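# Insert two dowel pins, fit cover, return grippers

## Task

Take two dowel pins from the pin block and set one in each of the pump body's two bores, pressed fully down; then place the cover plate flat on the body so both pins pass through its holes. Afterwards return grip50 and grip85 each to the stand slot it came from, unlock, release everything and move the arm well away from the tools.

## Robot and tools

Robot: one 7-joint Flexiv Rizon 4 arm with a tool changer on its wrist and no hand of its own. Two grippers, grip50 and grip85, hang in a tool stand; the arm must lock one on to grasp anything. A locked tool counts as part of the arm.

Frames: every pose is in the scene frame. Its origin is on the table top under the arm's base, +z is up, and +y is to the left when looking along +x. end_effector_position is the centre of the changer's flat face, in metres, with or without a tool; end_effector_quat_wxyz is its orientation, w first. The face's z axis points away from the arm. Tool offsets in mm along the face's x, y, z axes: grip50 grip point (0, -25, 180); grip85 grip point (0, 0, 173) when closed, 13 mm closer to the face when fully open. Both grippers close along the face's x axis.

The row: every motion command is a single list of 14 numbers for the one arm: x, y, z, qw, qx, qy, qz, tool/lock, grip50_position, grip50_force_limit, grip50_speed, grip85_position, grip85_force_limit, grip85_speed. The first seven are an absolute pose of the changer face (metres, unit quaternion). The last seven are scaled to [-1, 1]. lock: positive locks, negative unlocks (about 1 s), 0 keeps the last command. Positions: +1 fully open (50 or 85 mm); grip50 pads meet near -0.65, grip85 near -0.8; -1 closes until blocked (use -1 to grip). Force limit: -1 is about 20 N, +1 about 185 N (grip50) or 235 N (grip85). Speed: -1 about 20 mm/s, +1 about 150 mm/s. Gripper numbers only act while tool_id names that tool and it is ready. Repeat the orientation quaternion in every row to hold it.

Tools:
- execute_actions {"actions": [...], "pictures": bool}. An empty list just reports the state (with pictures). One action {"rows": [[14 numbers], ...], "steps": n} runs up to 15 steps of 1/30 s, one row per step, last row repeated; at least 6 steps. A wait is {"steps": n} with n up to 300, counted from the previous result. A target more than 0.6 m from the last reported position along any face axis is refused. Each step the command is clipped to 70 mm and 16 degrees from the measured pose, so far targets take several calls.
- move {"target": [14 numbers], "speed": m/s 0.002 to 0.5, default 0.25}: straight-line path of the face toward that absolute pose, 0.5 to 10 s. It does not avoid obstacles and can overshoot speed. Its result adds a move: line (done, off_target, moving, held, fault) plus limits (paced = clipped, held = steps blocked) and the distance from target.
- wait {"seconds": 0 to 10}: lets time pass with no new command.
- zoom_image {"camera": "cam_head_left" or "cam_head_right", "region": [x0, y0, x1, y1]} pixels, at most 504x504, from the latest image (672x504).
- read_manual {"section": "licences"}: licence texts only.


Results: a state line with face pose and velocities; joint positions; tool_id, plate_near, locked, unlocked, in_stand, unlock_refused; per gripper position_measured (counts) and object_status (0 moving, 1 blocked opening, 2 blocked closing = holding, 3 at target or pads met, also possible for thin parts). grip50 opening is about (250 - counts) x 0.202 mm; grip85: 78 counts about 60 mm, 130 about 40, 180 about 20, 230 pads touching. Readings show n/a while the tool is absent or starting up. "Hand target" gives where the controller is driving. "pose unreachable" and HELD mean the clearance check altered or blocked a command. Also watch for MOTOR HOT, torque/force fault and over-temperature lines.

Picking a tool: align the face with the tool plate within about 1 mm and 1 degree, face -y toward the fork's open side. When plate_near is 1, send lock +1 and wait for locked 1. The gripper then cycles closed and open on its own and is ready once numbers appear. Lift the tool 10 to 30 mm (about 20), slide it at least 110 mm out along face -y, then raise it. Returning is the reverse: when in_stand is 1, keep still, send lock -1, wait for unlocked 1, then back out. Away from the stand the lock cannot open. Forks: slots 180 mm apart, fork arms 40 to 70 mm either side along face x, tips 45 mm toward the open side, tops 18 mm under the plate face, 10 mm stops.

Cautions: contact harder with speed and with targets set past the contact point; a joint torque at its limit or 200 N external force stops the arm for 10 s. Joint load limits (N m): 115, 115, 60.1, 60.1, 36.6, 36.6, 36.6. Holding loads heats motors. Never knock or drop anything off the table, avoid slams and hard pushes, and expect loose parts to be nudged occasionally. Thinking time lets the simulation run; the last 6 steps of each action run after its result.

Each tool is called after "Request:" by a JSON object that holds its "api" and its "payload", one argument or row to a line.

## Session

Request:
{"api": "execute_actions", "payload": {
  "actions": []
}}

Scene clock: 0.00 s of 7800.00 s.
end_effector_position=(+0.7728, +0.3487, +0.2910) locked=0 unlocked=1 plate_near=0 in_stand=0 unlock_refused=0 tool_id=none grip50_position_measured=n/a grip50_object_status=n/a grip85_position_measured=n/a grip85_object_status=n/a end_effector_quat_wxyz=(-0.319, +0.869, +0.248, +0.287) end_effector_velocity=(-0.000, +0.000, +0.000) end_effector_angular_velocity=(+0.000, -0.000, +0.000)
Joint positions: [ 0.209 -1.181  0.561  1.06   0.322  1.274 -0.542]
Joint velocities: [ 0.     0.     0.    -0.     0.    -0.    -0.001]
Hand target: +0.773, +0.349, +0.291; -0.319, +0.869, +0.248, +0.287

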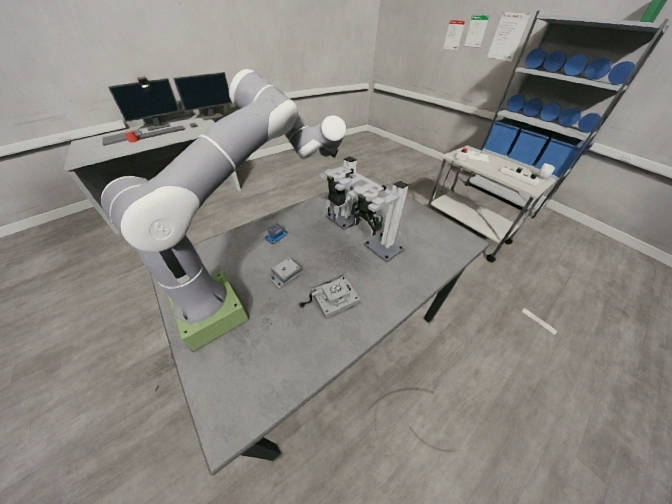

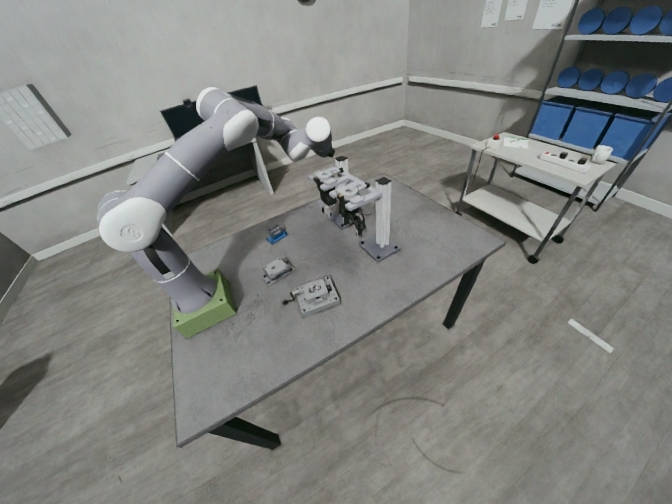

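Request:
{"api": "zoom_image", "payload": {
  "camera": "cam_head_left",
  "region": [240, 140, 440, 330]
}}

Request:
{"api": "zoom_image", "payload": {
  "camera": "cam_head_right",
  "region": [240, 140, 440, 330]
}}

Region (240, 140, 440, 330) of cam_head_left's 672x504 image, scaled by 2.520, with more detail than that image has; it fills the top 479 rows of this view, and the rest is white.

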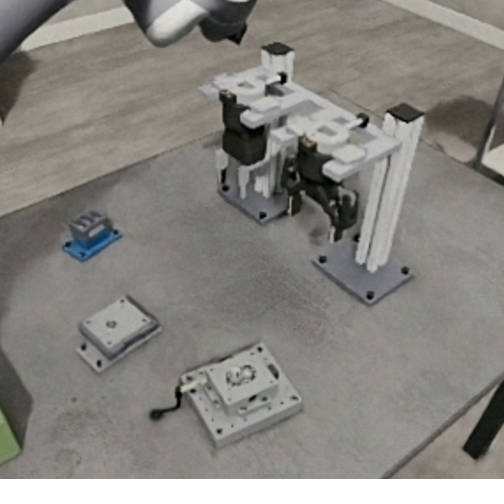

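Region (240, 140, 440, 330) of cam_head_right's 672x504 image, scaled by 2.520, with more detail than that image has; it fills the top 479 rows of this view, and the rest is white.

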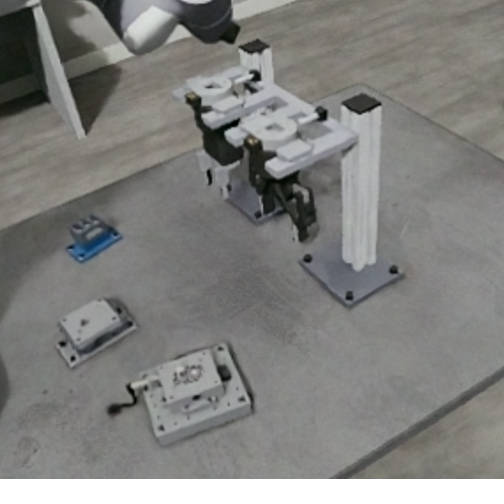

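Request:
{"api": "zoom_image", "payload": {
  "camera": "cam_head_left",
  "region": [310, 150, 410, 230]
}}

Request:
{"api": "zoom_image", "payload": {
  "camera": "cam_head_right",
  "region": [300, 150, 400, 230]
}}

Request:
{"api": "zoom_image", "payload": {
  "camera": "cam_head_left",
  "region": [255, 215, 375, 325]
}}

Request:
{"api": "zoom_image", "payload": {
  "camera": "cam_head_right",
  "region": [245, 215, 365, 325]
}}

Region (310, 150, 410, 230) of cam_head_left's 672x504 image, scaled by 5.040, with more detail than that image has; it fills the top 403 rows of this view, and the rest is white.

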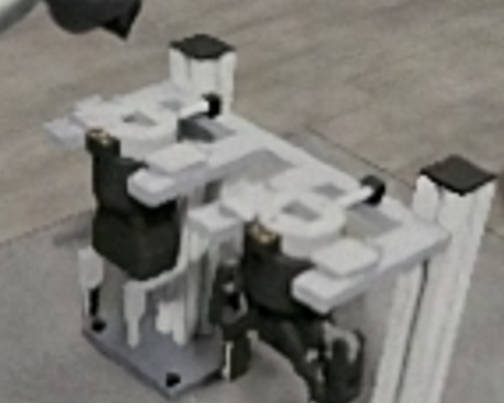

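Region (300, 150, 400, 230) of cam_head_right's 672x504 image, scaled by 5.040, with more detail than that image has; it fills the top 403 rows of this view, and the rest is white.

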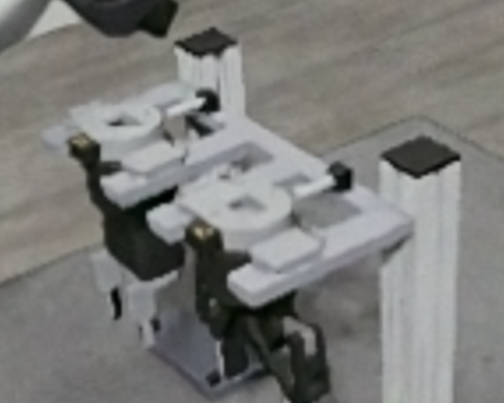

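Region (255, 215, 375, 325) of cam_head_left's 672x504 image, scaled by 4.200, with more detail than that image has; it fills the top 462 rows of this view, and the rest is white.

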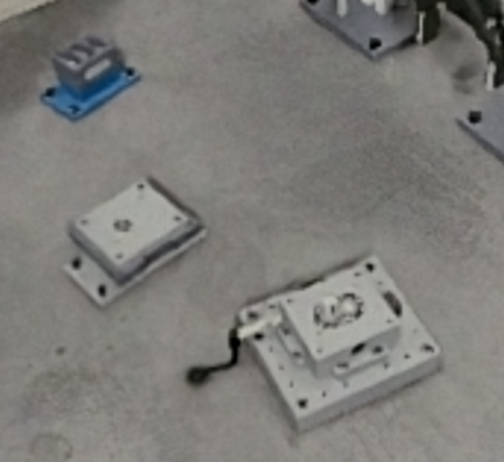

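Region (245, 215, 365, 325) of cam_head_right's 672x504 image, scaled by 4.200, with more detail than that image has; it fills the top 462 rows of this view, and the rest is white.

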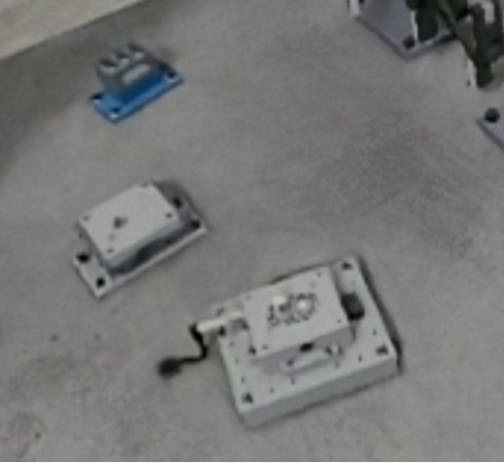

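Request:
{"api": "move", "payload": {
  "target": [0.629,0.081,0.37,0,0.7071,0.7071,0,0,1,0,0,1,0,0]
}}

Request:
{"api": "zoom_image", "payload": {
  "camera": "cam_head_left",
  "region": [290, 130, 410, 230]
}}

Request:
{"api": "zoom_image", "payload": {
  "camera": "cam_head_right",
  "region": [280, 130, 400, 230]
}}

Scene clock: 4.23 s of 7800.00 s.
end_effector_position=(+0.6285, +0.0815, +0.3693) locked=0 unlocked=1 plate_near=0 in_stand=0 unlock_refused=0 tool_id=none grip50_position_measured=n/a grip50_object_status=n/a grip85_position_measured=n/a grip85_object_status=n/a end_effector_quat_wxyz=(+0.002, +0.707, +0.707, +0.000) end_effector_velocity=(-0.000, +0.000, -0.000) end_effector_angular_velocity=(-0.000, +0.000, +0.003)
Joint positions: [-0.033 -0.567  0.344  1.782 -0.25   0.743 -1.106]
Joint velocities: [-0.    -0.     0.     0.    -0.    -0.    -0.003]
Hand target: +0.629, +0.082, +0.369; +0.002, +0.707, +0.707, +0.000
Off the commanded pose: 0.001 m, 0 deg.
Kept back: nothing.
move: done

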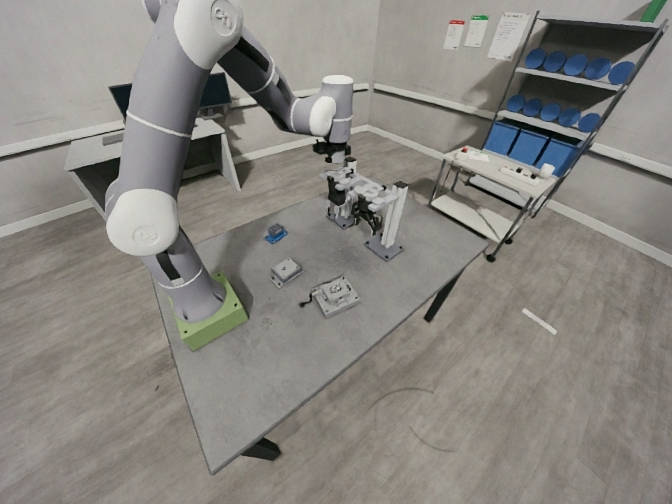

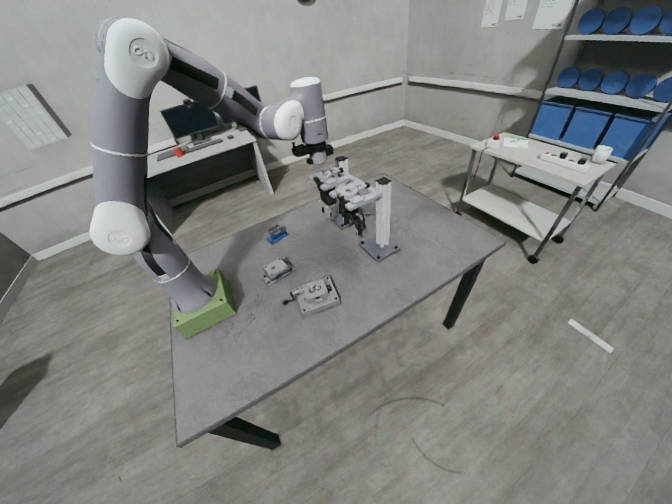

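Region (290, 130, 410, 230) of cam_head_left's 672x504 image, scaled by 4.200, with more detail than that image has.

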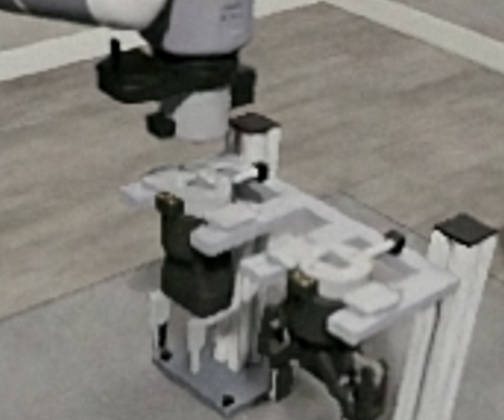

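Region (280, 130, 400, 230) of cam_head_right's 672x504 image, scaled by 4.200, with more detail than that image has.

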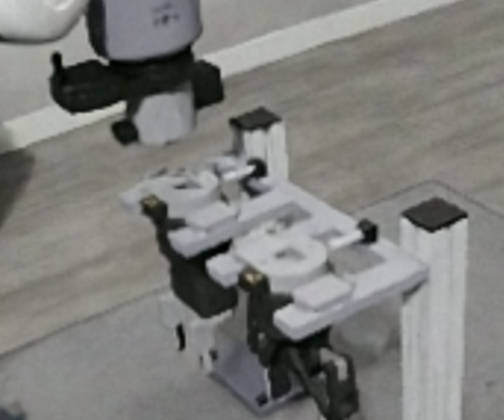

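Request:
{"api": "move", "payload": {
  "target": [0.629,0.081,0.325,0,0.7071,0.7071,0,0,1,0,0,1,0,0],
  "speed": 0.03
}}

Request:
{"api": "zoom_image", "payload": {
  "camera": "cam_head_left",
  "region": [305, 140, 375, 200]
}}

Request:
{"api": "zoom_image", "payload": {
  "camera": "cam_head_right",
  "region": [290, 140, 360, 200]
}}

Scene clock: 6.23 s of 7800.00 s.
end_effector_position=(+0.6290, +0.0810, +0.3249) locked=0 unlocked=1 plate_near=0 in_stand=0 unlock_refused=0 tool_id=none grip50_position_measured=n/a grip50_object_status=n/a grip85_position_measured=n/a grip85_object_status=n/a end_effector_quat_wxyz=(-0.000, +0.707, +0.707, -0.000) end_effector_velocity=(-0.000, +0.000, +0.000) end_effector_angular_velocity=(+0.000, -0.000, -0.002)
Joint positions: [-0.017 -0.637  0.316  1.806 -0.274  0.834 -1.091]
Joint velocities: [ 0.001  0.    -0.001  0.     0.001  0.     0.002]
Hand target: +0.629, +0.081, +0.325; -0.000, +0.707, +0.707, +0.000
Off the commanded pose: 0.000 m, 0 deg.
Kept back: nothing.
move: done

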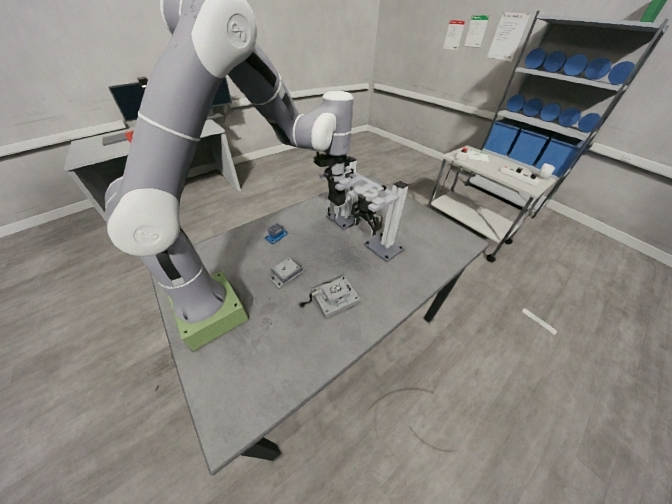

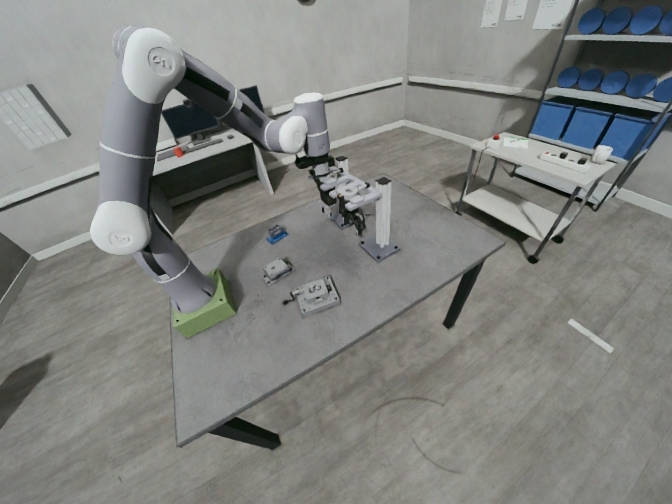

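Region (305, 140, 375, 200) of cam_head_left's 672x504 image, scaled by 7.200, with more detail than that image has; it fills the top 432 rows of this view, and the rest is white.

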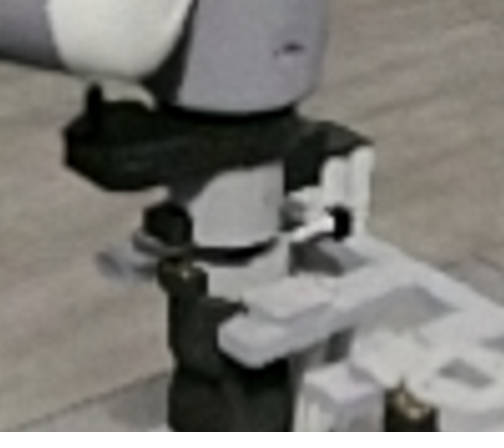

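Region (290, 140, 360, 200) of cam_head_right's 672x504 image, scaled by 7.200, with more detail than that image has; it fills the top 432 rows of this view, and the rest is white.

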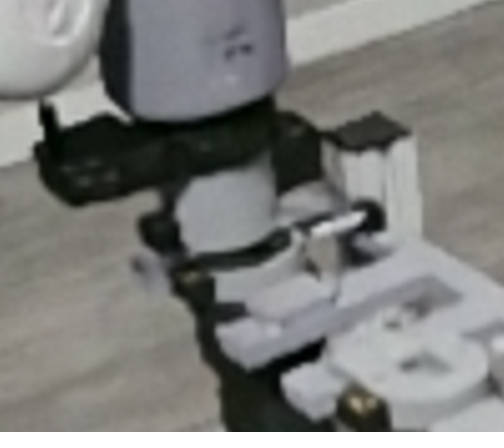

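Request:
{"api": "move", "payload": {
  "target": [0.632,0.078,0.295,0,0.7071,0.7071,0,0,1,0,0,1,0,0],
  "speed": 0.01
}}

Request:
{"api": "zoom_image", "payload": {
  "camera": "cam_head_left",
  "region": [305, 140, 375, 200]
}}

Request:
{"api": "zoom_image", "payload": {
  "camera": "cam_head_right",
  "region": [290, 140, 360, 200]
}}

Scene clock: 9.70 s of 7800.00 s.
end_effector_position=(+0.6403, +0.0810, +0.3118) locked=0 unlocked=1 plate_near=0 in_stand=0 unlock_refused=0 tool_id=none grip50_position_measured=n/a grip50_object_status=n/a grip85_position_measured=n/a grip85_object_status=n/a end_effector_quat_wxyz=(+0.011, +0.705, +0.709, +0.014) end_effector_velocity=(+0.000, +0.000, +0.000) end_effector_angular_velocity=(+0.001, -0.002, +0.000)
Joint positions: [-0.021 -0.677  0.31   1.799 -0.314  0.899 -1.075]
Joint velocities: [-0.015 -0.004  0.016 -0.    -0.017  0.     0.01 ]
Hand target: +0.632, +0.078, +0.295; -0.000, +0.707, +0.707, +0.000
Off the commanded pose: 0.019 m, 2 deg.
Kept back: nothing.
move: off_target

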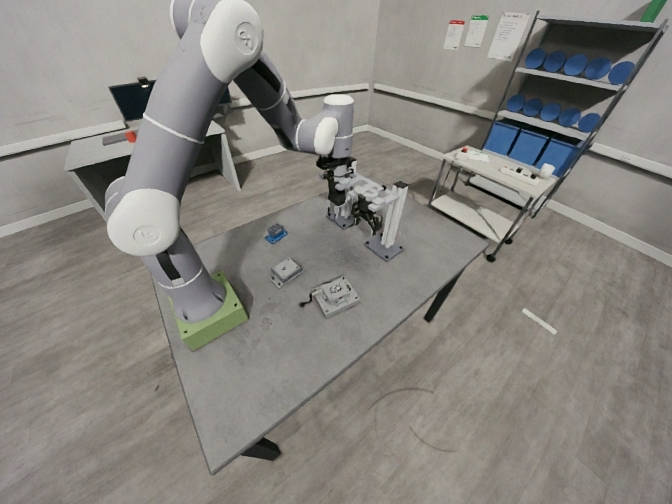

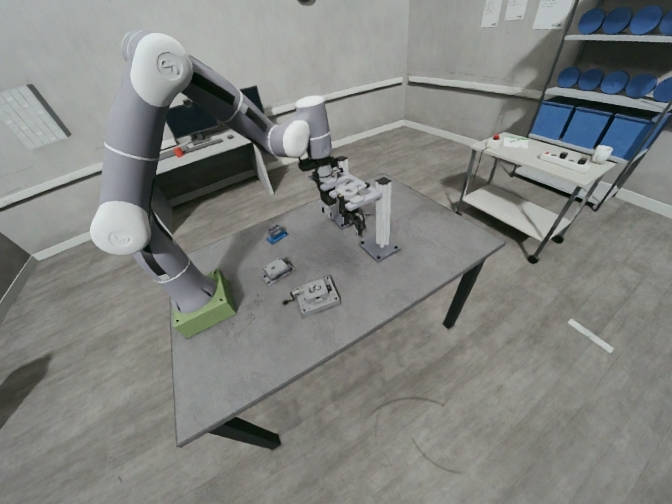

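Region (305, 140, 375, 200) of cam_head_left's 672x504 image, scaled by 7.200, with more detail than that image has; it fills the top 432 rows of this view, and the rest is white.

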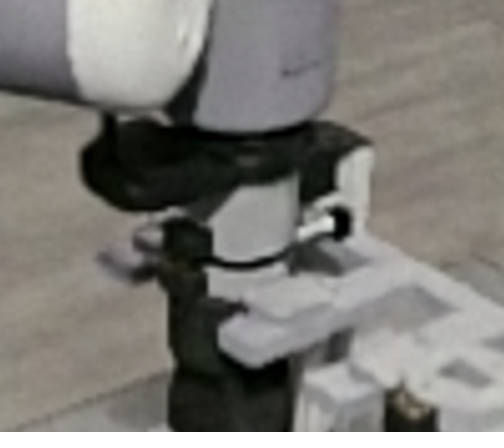

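Region (290, 140, 360, 200) of cam_head_right's 672x504 image, scaled by 7.200, with more detail than that image has; it fills the top 432 rows of this view, and the rest is white.

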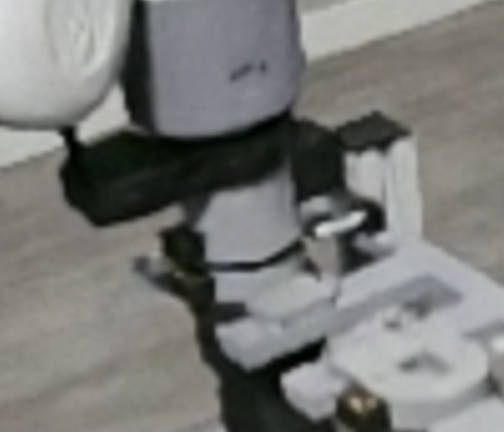

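Request:
{"api": "move", "payload": {
  "target": [0.639,0.082,0.318,0,0.7071,0.7071,0,0,1,0,0,1,0,0],
  "speed": 0.02
}}

Request:
{"api": "move", "payload": {
  "target": [0.639,0.082,0.306,0,0.7071,0.7071,0,0,1,0,0,1,0,0],
  "speed": 0.005
}}

Request:
{"api": "zoom_image", "payload": {
  "camera": "cam_head_left",
  "region": [315, 155, 365, 195]
}}

Request:
{"api": "zoom_image", "payload": {
  "camera": "cam_head_right",
  "region": [300, 155, 350, 195]
}}

Scene clock: 11.17 s of 7800.00 s.
end_effector_position=(+0.6390, +0.0821, +0.3179) locked=0 unlocked=1 plate_near=0 in_stand=0 unlock_refused=0 tool_id=none grip50_position_measured=n/a grip50_object_status=n/a grip85_position_measured=n/a grip85_object_status=n/a end_effector_quat_wxyz=(+0.000, +0.707, +0.707, +0.000) end_effector_velocity=(+0.000, +0.000, +0.000) end_effector_angular_velocity=(+0.001, -0.000, +0.000)
Joint positions: [-0.027 -0.671  0.327  1.776 -0.297  0.832 -1.081]
Joint velocities: [-0.001 -0.     0.001 -0.     0.     0.    -0.   ]
Hand target: +0.639, +0.082, +0.318; +0.000, +0.707, +0.707, -0.000
Off the commanded pose: 0.000 m, 0 deg.
Kept back: nothing.
move: done

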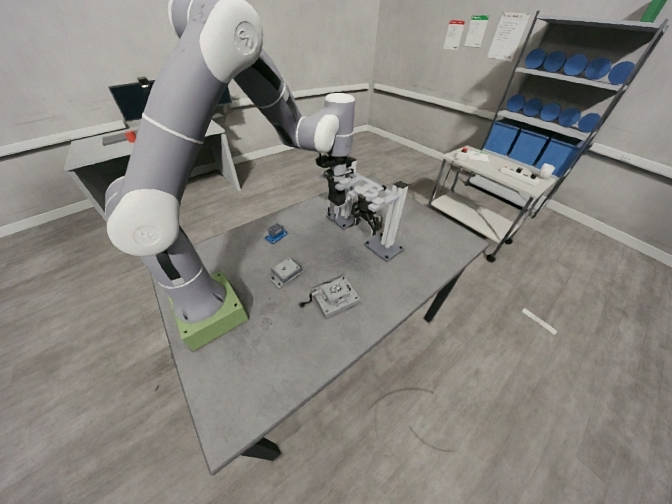

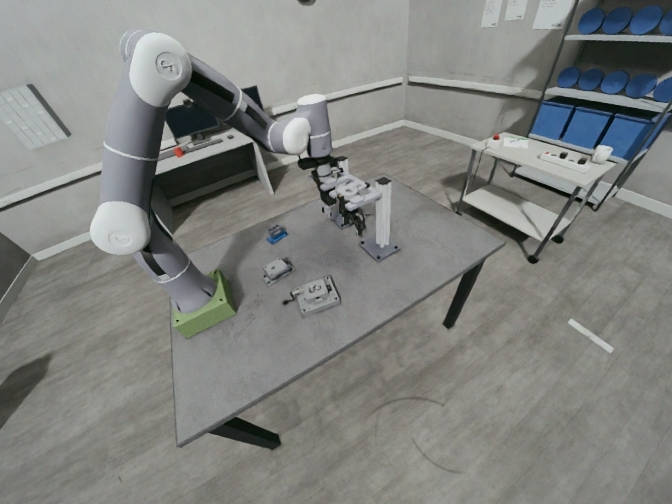

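Scene clock: 13.77 s of 7800.00 s.
end_effector_position=(+0.6425, +0.0831, +0.3131) locked=0 unlocked=1 plate_near=0 in_stand=0 unlock_refused=0 tool_id=none grip50_position_measured=n/a grip50_object_status=n/a grip85_position_measured=n/a grip85_object_status=n/a end_effector_quat_wxyz=(+0.005, +0.706, +0.708, +0.006) end_effector_velocity=(+0.000, -0.000, +0.000) end_effector_angular_velocity=(+0.001, -0.000, +0.000)
Joint positions: [-0.025 -0.684  0.323  1.776 -0.31   0.859 -1.075]
Joint velocities: [-0.005 -0.001  0.005 -0.    -0.005  0.     0.002]
Hand target: +0.639, +0.082, +0.306; -0.000, +0.707, +0.707, +0.000
Off the commanded pose: 0.008 m, 1 deg.
Kept back: nothing.
move: off_target

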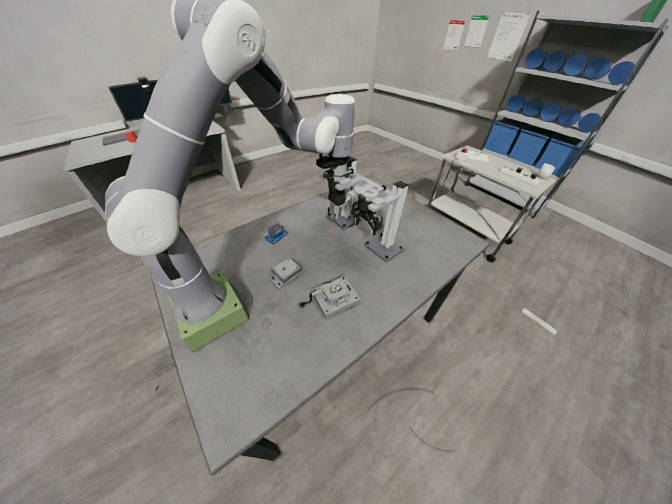

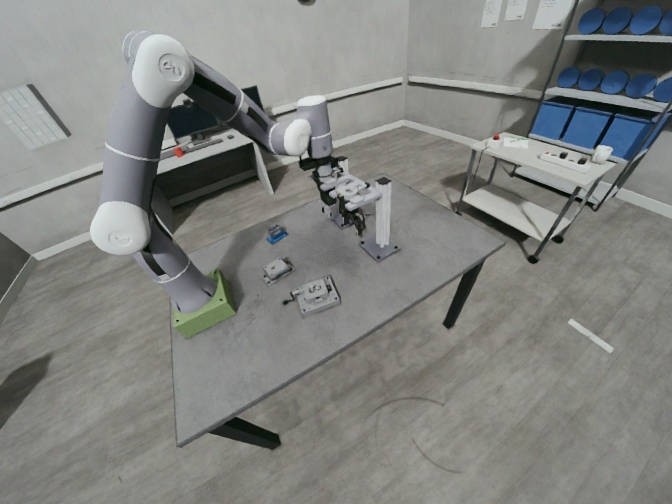

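Region (315, 155, 365, 195) of cam_head_left's 672x504 image, scaled by 10.080, with more detail than that image has; it fills the top 403 rows of this view, and the rest is white.

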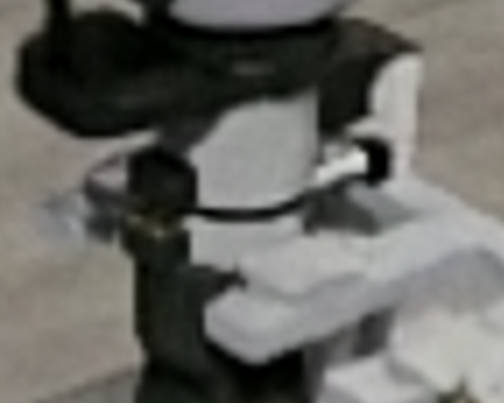

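Region (300, 155, 350, 195) of cam_head_right's 672x504 image, scaled by 10.080, with more detail than that image has; it fills the top 403 rows of this view, and the rest is white.

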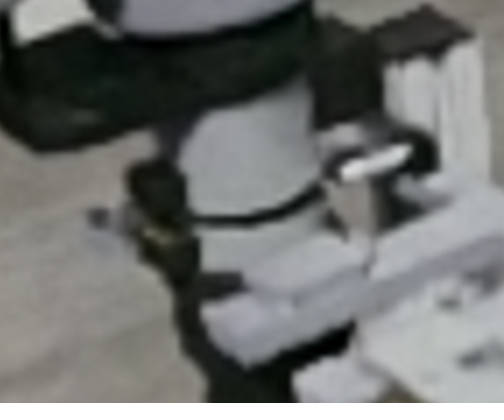

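Request:
{"api": "move", "payload": {
  "target": [0.639,0.082,0.34,0,0.7071,0.7071,0,0,1,0,0,1,0,0],
  "speed": 0.05
}}

Request:
{"api": "move", "payload": {
  "target": [0.61,0.205,0.34,0,0.7071,0.7071,0,0,1,0,0,1,0,0]
}}

Request:
{"api": "move", "payload": {
  "target": [0.61,0.205,0.283,0,0.7071,0.7071,0,0,1,0,0,1,0,0],
  "speed": 0.05
}}

Request:
{"api": "move", "payload": {
  "target": [0.61,0.176,0.283,0,0.7071,0.7071,0,0,1,0,0,1,0,0],
  "speed": 0.006
}}

Scene clock: 15.13 s of 7800.00 s.
end_effector_position=(+0.6391, +0.0821, +0.3402) locked=0 unlocked=1 plate_near=0 in_stand=0 unlock_refused=0 tool_id=none grip50_position_measured=n/a grip50_object_status=n/a grip85_position_measured=n/a grip85_object_status=n/a end_effector_quat_wxyz=(+0.000, +0.707, +0.707, +0.000) end_effector_velocity=(-0.000, +0.000, -0.000) end_effector_angular_velocity=(+0.000, +0.000, -0.000)
Joint positions: [-0.04  -0.637  0.347  1.764 -0.287  0.786 -1.089]
Joint velocities: [-0.    -0.     0.001  0.     0.    -0.     0.001]
Hand target: +0.639, +0.082, +0.340; +0.000, +0.707, +0.707, -0.000
Off the commanded pose: 0.000 m, 0 deg.
Kept back: nothing.
move: done

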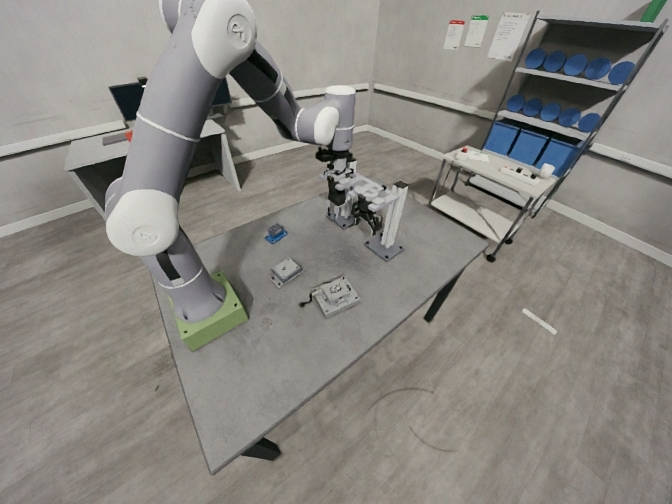

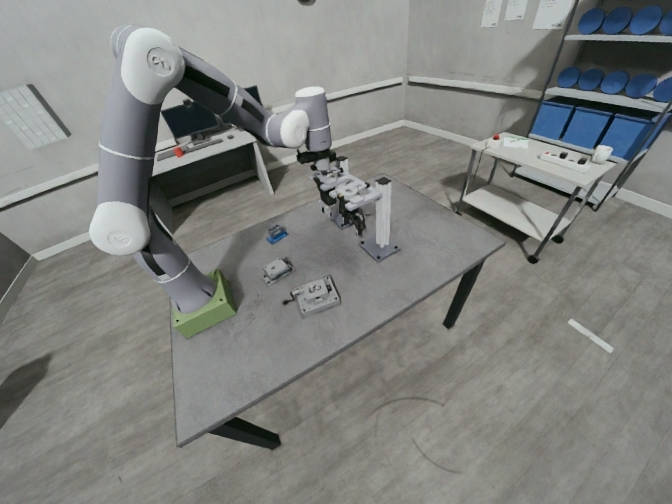

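Scene clock: 16.07 s of 7800.00 s.
end_effector_position=(+0.6099, +0.2050, +0.3401) locked=0 unlocked=1 plate_near=0 in_stand=0 unlock_refused=0 tool_id=none grip50_position_measured=n/a grip50_object_status=n/a grip85_position_measured=n/a grip85_object_status=n/a end_effector_quat_wxyz=(-0.000, +0.707, +0.707, +0.000) end_effector_velocity=(-0.000, -0.000, -0.000) end_effector_angular_velocity=(-0.000, +0.000, +0.001)
Joint positions: [ 0.134 -0.641  0.372  1.766 -0.309  0.784 -0.878]
Joint velocities: [-0.    -0.    -0.     0.     0.    -0.    -0.001]
Hand target: +0.610, +0.205, +0.340; -0.000, +0.707, +0.707, -0.000
Off the commanded pose: 0.000 m, 0 deg.
Kept back: nothing.
move: done

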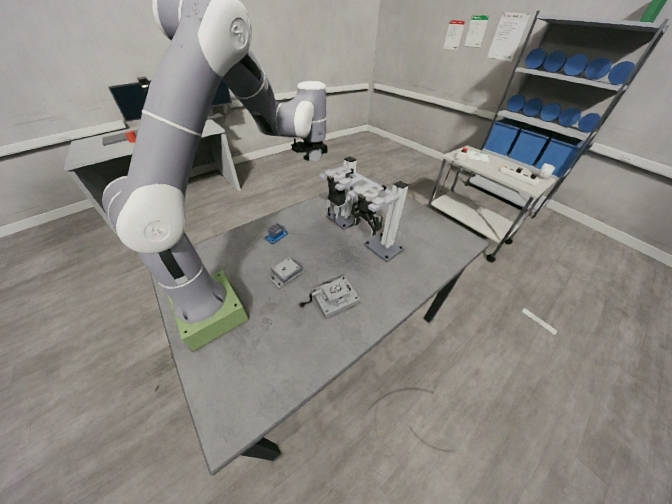

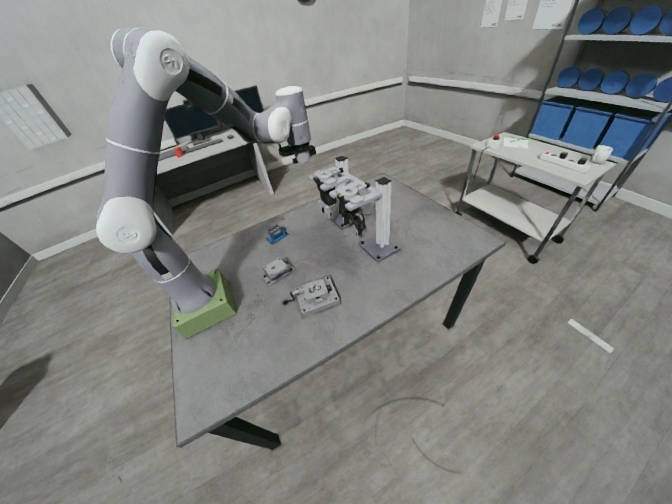

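Scene clock: 17.47 s of 7800.00 s.
end_effector_position=(+0.6100, +0.2049, +0.2828) locked=0 unlocked=1 plate_near=0 in_stand=0 unlock_refused=0 tool_id=none grip50_position_measured=n/a grip50_object_status=n/a grip85_position_measured=n/a grip85_object_status=n/a end_effector_quat_wxyz=(-0.000, +0.707, +0.707, -0.000) end_effector_velocity=(+0.000, -0.000, -0.000) end_effector_angular_velocity=(-0.000, -0.000, +0.000)
Joint positions: [ 0.162 -0.734  0.325  1.79  -0.349  0.901 -0.852]
Joint velocities: [ 0.     0.    -0.001  0.    -0.     0.    -0.   ]
Hand target: +0.610, +0.205, +0.283; -0.000, +0.707, +0.707, +0.000
Off the commanded pose: 0.000 m, 0 deg.
Kept back: nothing.
move: done

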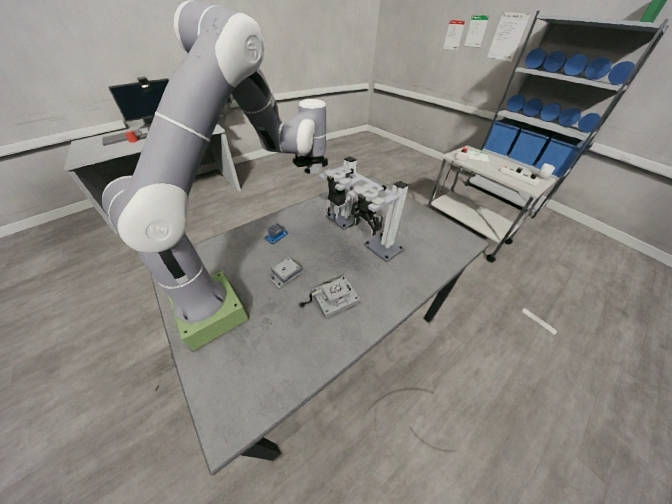

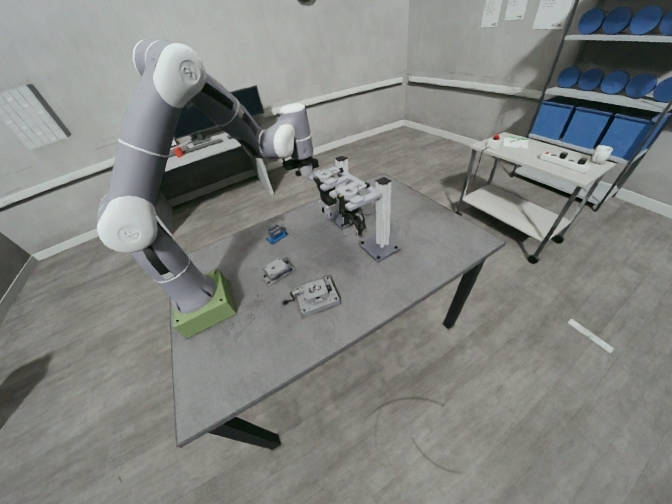

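Scene clock: 31.87 s of 7800.00 s.
end_effector_position=(+0.6098, +0.1840, +0.2851) locked=0 unlocked=1 plate_near=0 in_stand=0 unlock_refused=0 tool_id=none grip50_position_measured=n/a grip50_object_status=n/a grip85_position_measured=n/a grip85_object_status=n/a end_effector_quat_wxyz=(+0.000, +0.704, +0.710, +0.003) end_effector_velocity=(-0.000, +0.000, +0.000) end_effector_angular_velocity=(-0.000, -0.000, +0.002)
Joint positions: [ 0.109 -0.723  0.345  1.816 -0.369  0.916 -0.875]
Joint velocities: [ 0.     0.     0.    -0.    -0.    -0.    -0.002]
Hand target: +0.610, +0.184, +0.285; +0.000, +0.705, +0.710, +0.003
Off the commanded pose: 0.008 m, 1 deg.
FORCE FAULT: contact force on the arm reached its limit, and the arm stopped for 10 seconds. The contact can be on any part of the arm, not only on its tool. The arm's remaining commands of this call were not run. The arm holds still and accepts commands again. Move the arm away from the contact; if what it grips holds it there, let go first. Pushing or pulling that hard again can fault the arm again.
Kept back: nothing.
move: fault

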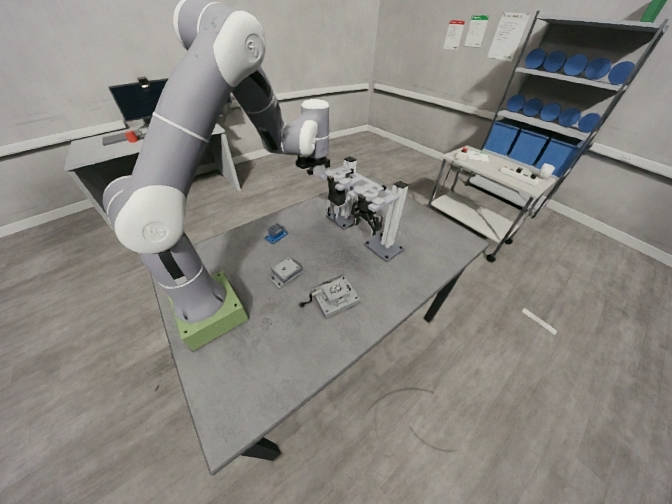

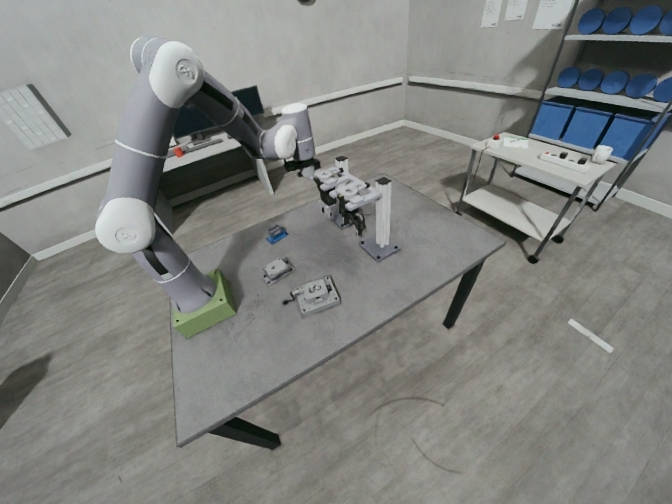

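Request:
{"api": "move", "payload": {
  "target": [0.545,0.2,0.283,0,0.7071,0.7071,0,0,1,0,0,1,0,0],
  "speed": 0.05
}}

Request:
{"api": "move", "payload": {
  "target": [0.545,0.14,0.283,0,0,1,0,0,1,0,0,1,0,0]
}}

Request:
{"api": "execute_actions", "payload": {
  "actions": [
    {"rows":[[0.547,0.14,0.283,0,0,1,0,0,1,0,0,1,0,0],[0.549,0.14,0.283,0,0,1,0,0,1,0,0,1,0,0],[0.551,0.14,0.283,0,0,1,0,0,1,0,0,1,0,0],[0.553,0.14,0.283,0,0,1,0,0,1,0,0,1,0,0],[0.555,0.14,0.283,0,0,1,0,0,1,0,0,1,0,0],[0.556,0.14,0.283,0,0,1,0,0,1,0,0,1,0,0],[0.557,0.14,0.283,0,0,1,0,0,1,0,0,1,0,0],[0.558,0.14,0.283,0,0,1,0,0,1,0,0,1,0,0]]}
  ]
}}

Request:
{"api": "move", "payload": {
  "target": [0.561,0.14,0.283,0,0,1,0,0,1,0,0,1,0,0],
  "speed": 0.004
}}

Scene clock: 36.20 s of 7800.00 s.
end_effector_position=(+0.5448, +0.1999, +0.2827) locked=0 unlocked=1 plate_near=0 in_stand=0 unlock_refused=0 tool_id=none grip50_position_measured=n/a grip50_object_status=n/a grip85_position_measured=n/a grip85_object_status=n/a end_effector_quat_wxyz=(-0.000, +0.707, +0.707, -0.000) end_effector_velocity=(-0.000, -0.000, -0.000) end_effector_angular_velocity=(-0.000, +0.000, +0.002)
Joint positions: [ 0.155 -0.636  0.344  2.    -0.381  1.008 -0.775]
Joint velocities: [ 0.    -0.    -0.     0.    -0.     0.    -0.001]
Hand target: +0.545, +0.200, +0.283; +0.000, +0.707, +0.707, -0.000
Off the commanded pose: 0.000 m, 0 deg.
Kept back: nothing.
move: done

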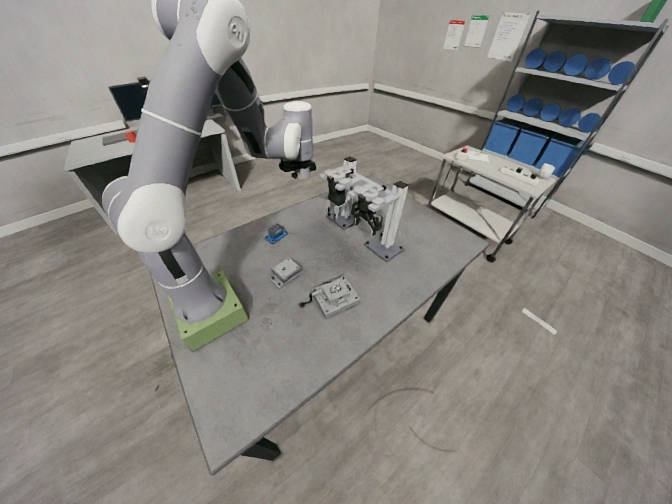

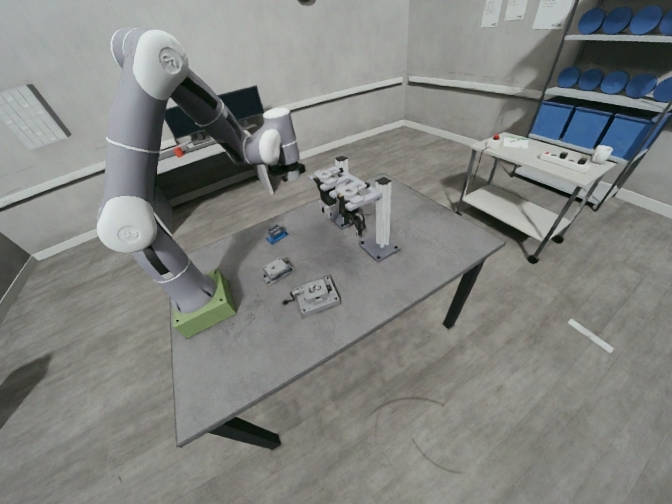

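Scene clock: 39.67 s of 7800.00 s.
end_effector_position=(+0.5452, +0.1399, +0.2832) locked=0 unlocked=1 plate_near=0 in_stand=0 unlock_refused=0 tool_id=none grip50_position_measured=n/a grip50_object_status=n/a grip85_position_measured=n/a grip85_object_status=n/a end_effector_quat_wxyz=(+0.000, -0.000, +1.000, -0.000) end_effector_velocity=(-0.000, +0.000, -0.000) end_effector_angular_velocity=(+0.000, +0.000, +0.001)
Joint positions: [-0.216 -0.698  0.589  2.043 -0.686  0.974 -2.256]
Joint velocities: [ 0.001 -0.     0.     0.     0.     0.    -0.   ]
Hand target: +0.545, +0.140, +0.283; +0.000, +0.000, +1.000, -0.000
Off the commanded pose: 0.000 m, 0 deg.
Kept back: nothing.
move: done

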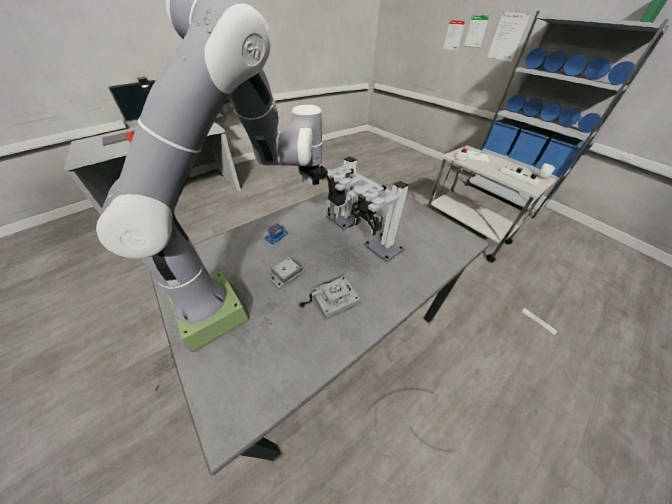

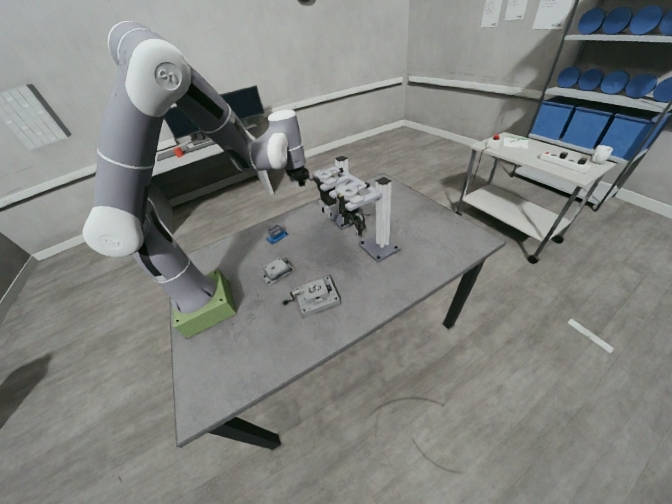

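Scene clock: 39.97 s of 7800.00 s.
end_effector_position=(+0.5578, +0.1399, +0.2832) locked=0 unlocked=1 plate_near=0 in_stand=0 unlock_refused=0 tool_id=none grip50_position_measured=n/a grip50_object_status=n/a grip85_position_measured=n/a grip85_object_status=n/a end_effector_quat_wxyz=(+0.000, +0.000, +1.000, +0.000) end_effector_velocity=(+0.019, +0.000, -0.000) end_effector_angular_velocity=(-0.001, +0.001, +0.004)
Joint positions: [-0.213 -0.717  0.59   2.005 -0.68   0.954 -2.271]
Joint velocities: [ 0.005 -0.031  0.001 -0.059  0.006 -0.033 -0.026]
Steps of this call (steps 1 to 9: the first 9 steps of this action). Readings (end_effector_position | what the end effector reports):
1: (+0.5454, +0.1399, +0.2832) | locked=0 unlocked=1 plate_near=0 in_stand=0 unlock_refused=0 tool_id=none grip50_position_measured=n/a grip50_object_status=n/a grip85_position_measured=n/a grip85_object_status=n/a
2: (+0.5465, +0.1401, +0.2832) | locked=0 unlocked=1 plate_near=0 in_stand=0 unlock_refused=0 tool_id=none grip50_position_measured=n/a grip50_object_status=n/a grip85_position_measured=n/a grip85_object_status=n/a
4: (+0.5502, +0.1400, +0.2832) | locked=0 unlocked=1 plate_near=0 in_stand=0 unlock_refused=0 tool_id=none grip50_position_measured=n/a grip50_object_status=n/a grip85_position_measured=n/a grip85_object_status=n/a
8: (+0.5569, +0.1399, +0.2832) | locked=0 unlocked=1 plate_near=0 in_stand=0 unlock_refused=0 tool_id=none grip50_position_measured=n/a grip50_object_status=n/a grip85_position_measured=n/a grip85_object_status=n/a
9: the state above

Scene clock: 41.13 s of 7800.00 s.
end_effector_position=(+0.5610, +0.1400, +0.2831) locked=0 unlocked=1 plate_near=0 in_stand=0 unlock_refused=0 tool_id=none grip50_position_measured=n/a grip50_object_status=n/a grip85_position_measured=n/a grip85_object_status=n/a end_effector_quat_wxyz=(+0.000, +0.000, +1.000, +0.000) end_effector_velocity=(-0.000, +0.000, +0.000) end_effector_angular_velocity=(-0.000, -0.000, +0.001)
Joint positions: [-0.213 -0.723  0.591  1.995 -0.68   0.949 -2.274]
Joint velocities: [-0.     0.     0.     0.    -0.    -0.    -0.001]
Hand target: +0.561, +0.140, +0.283; +0.000, +0.000, +1.000, +0.000
Off your previous action's commanded pose: 0.000 m, 0 deg at its last step (step 6 of this call).
Off the commanded pose: 0.000 m, 0 deg.
Kept back: nothing.
move: done

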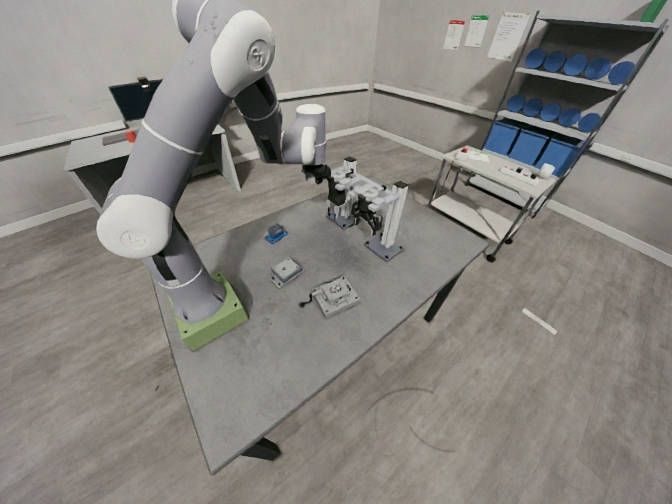

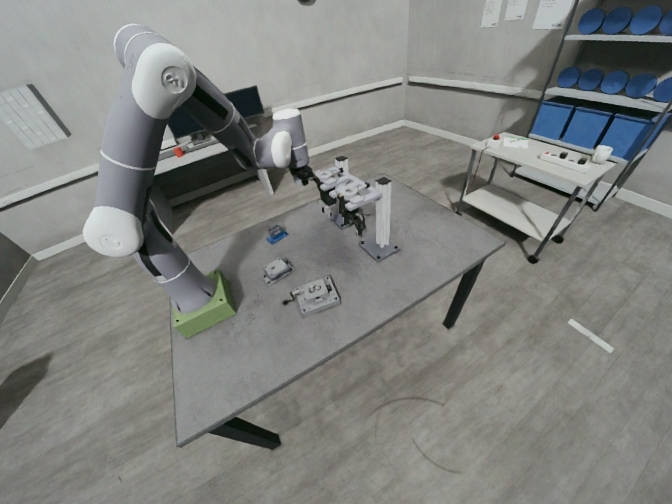

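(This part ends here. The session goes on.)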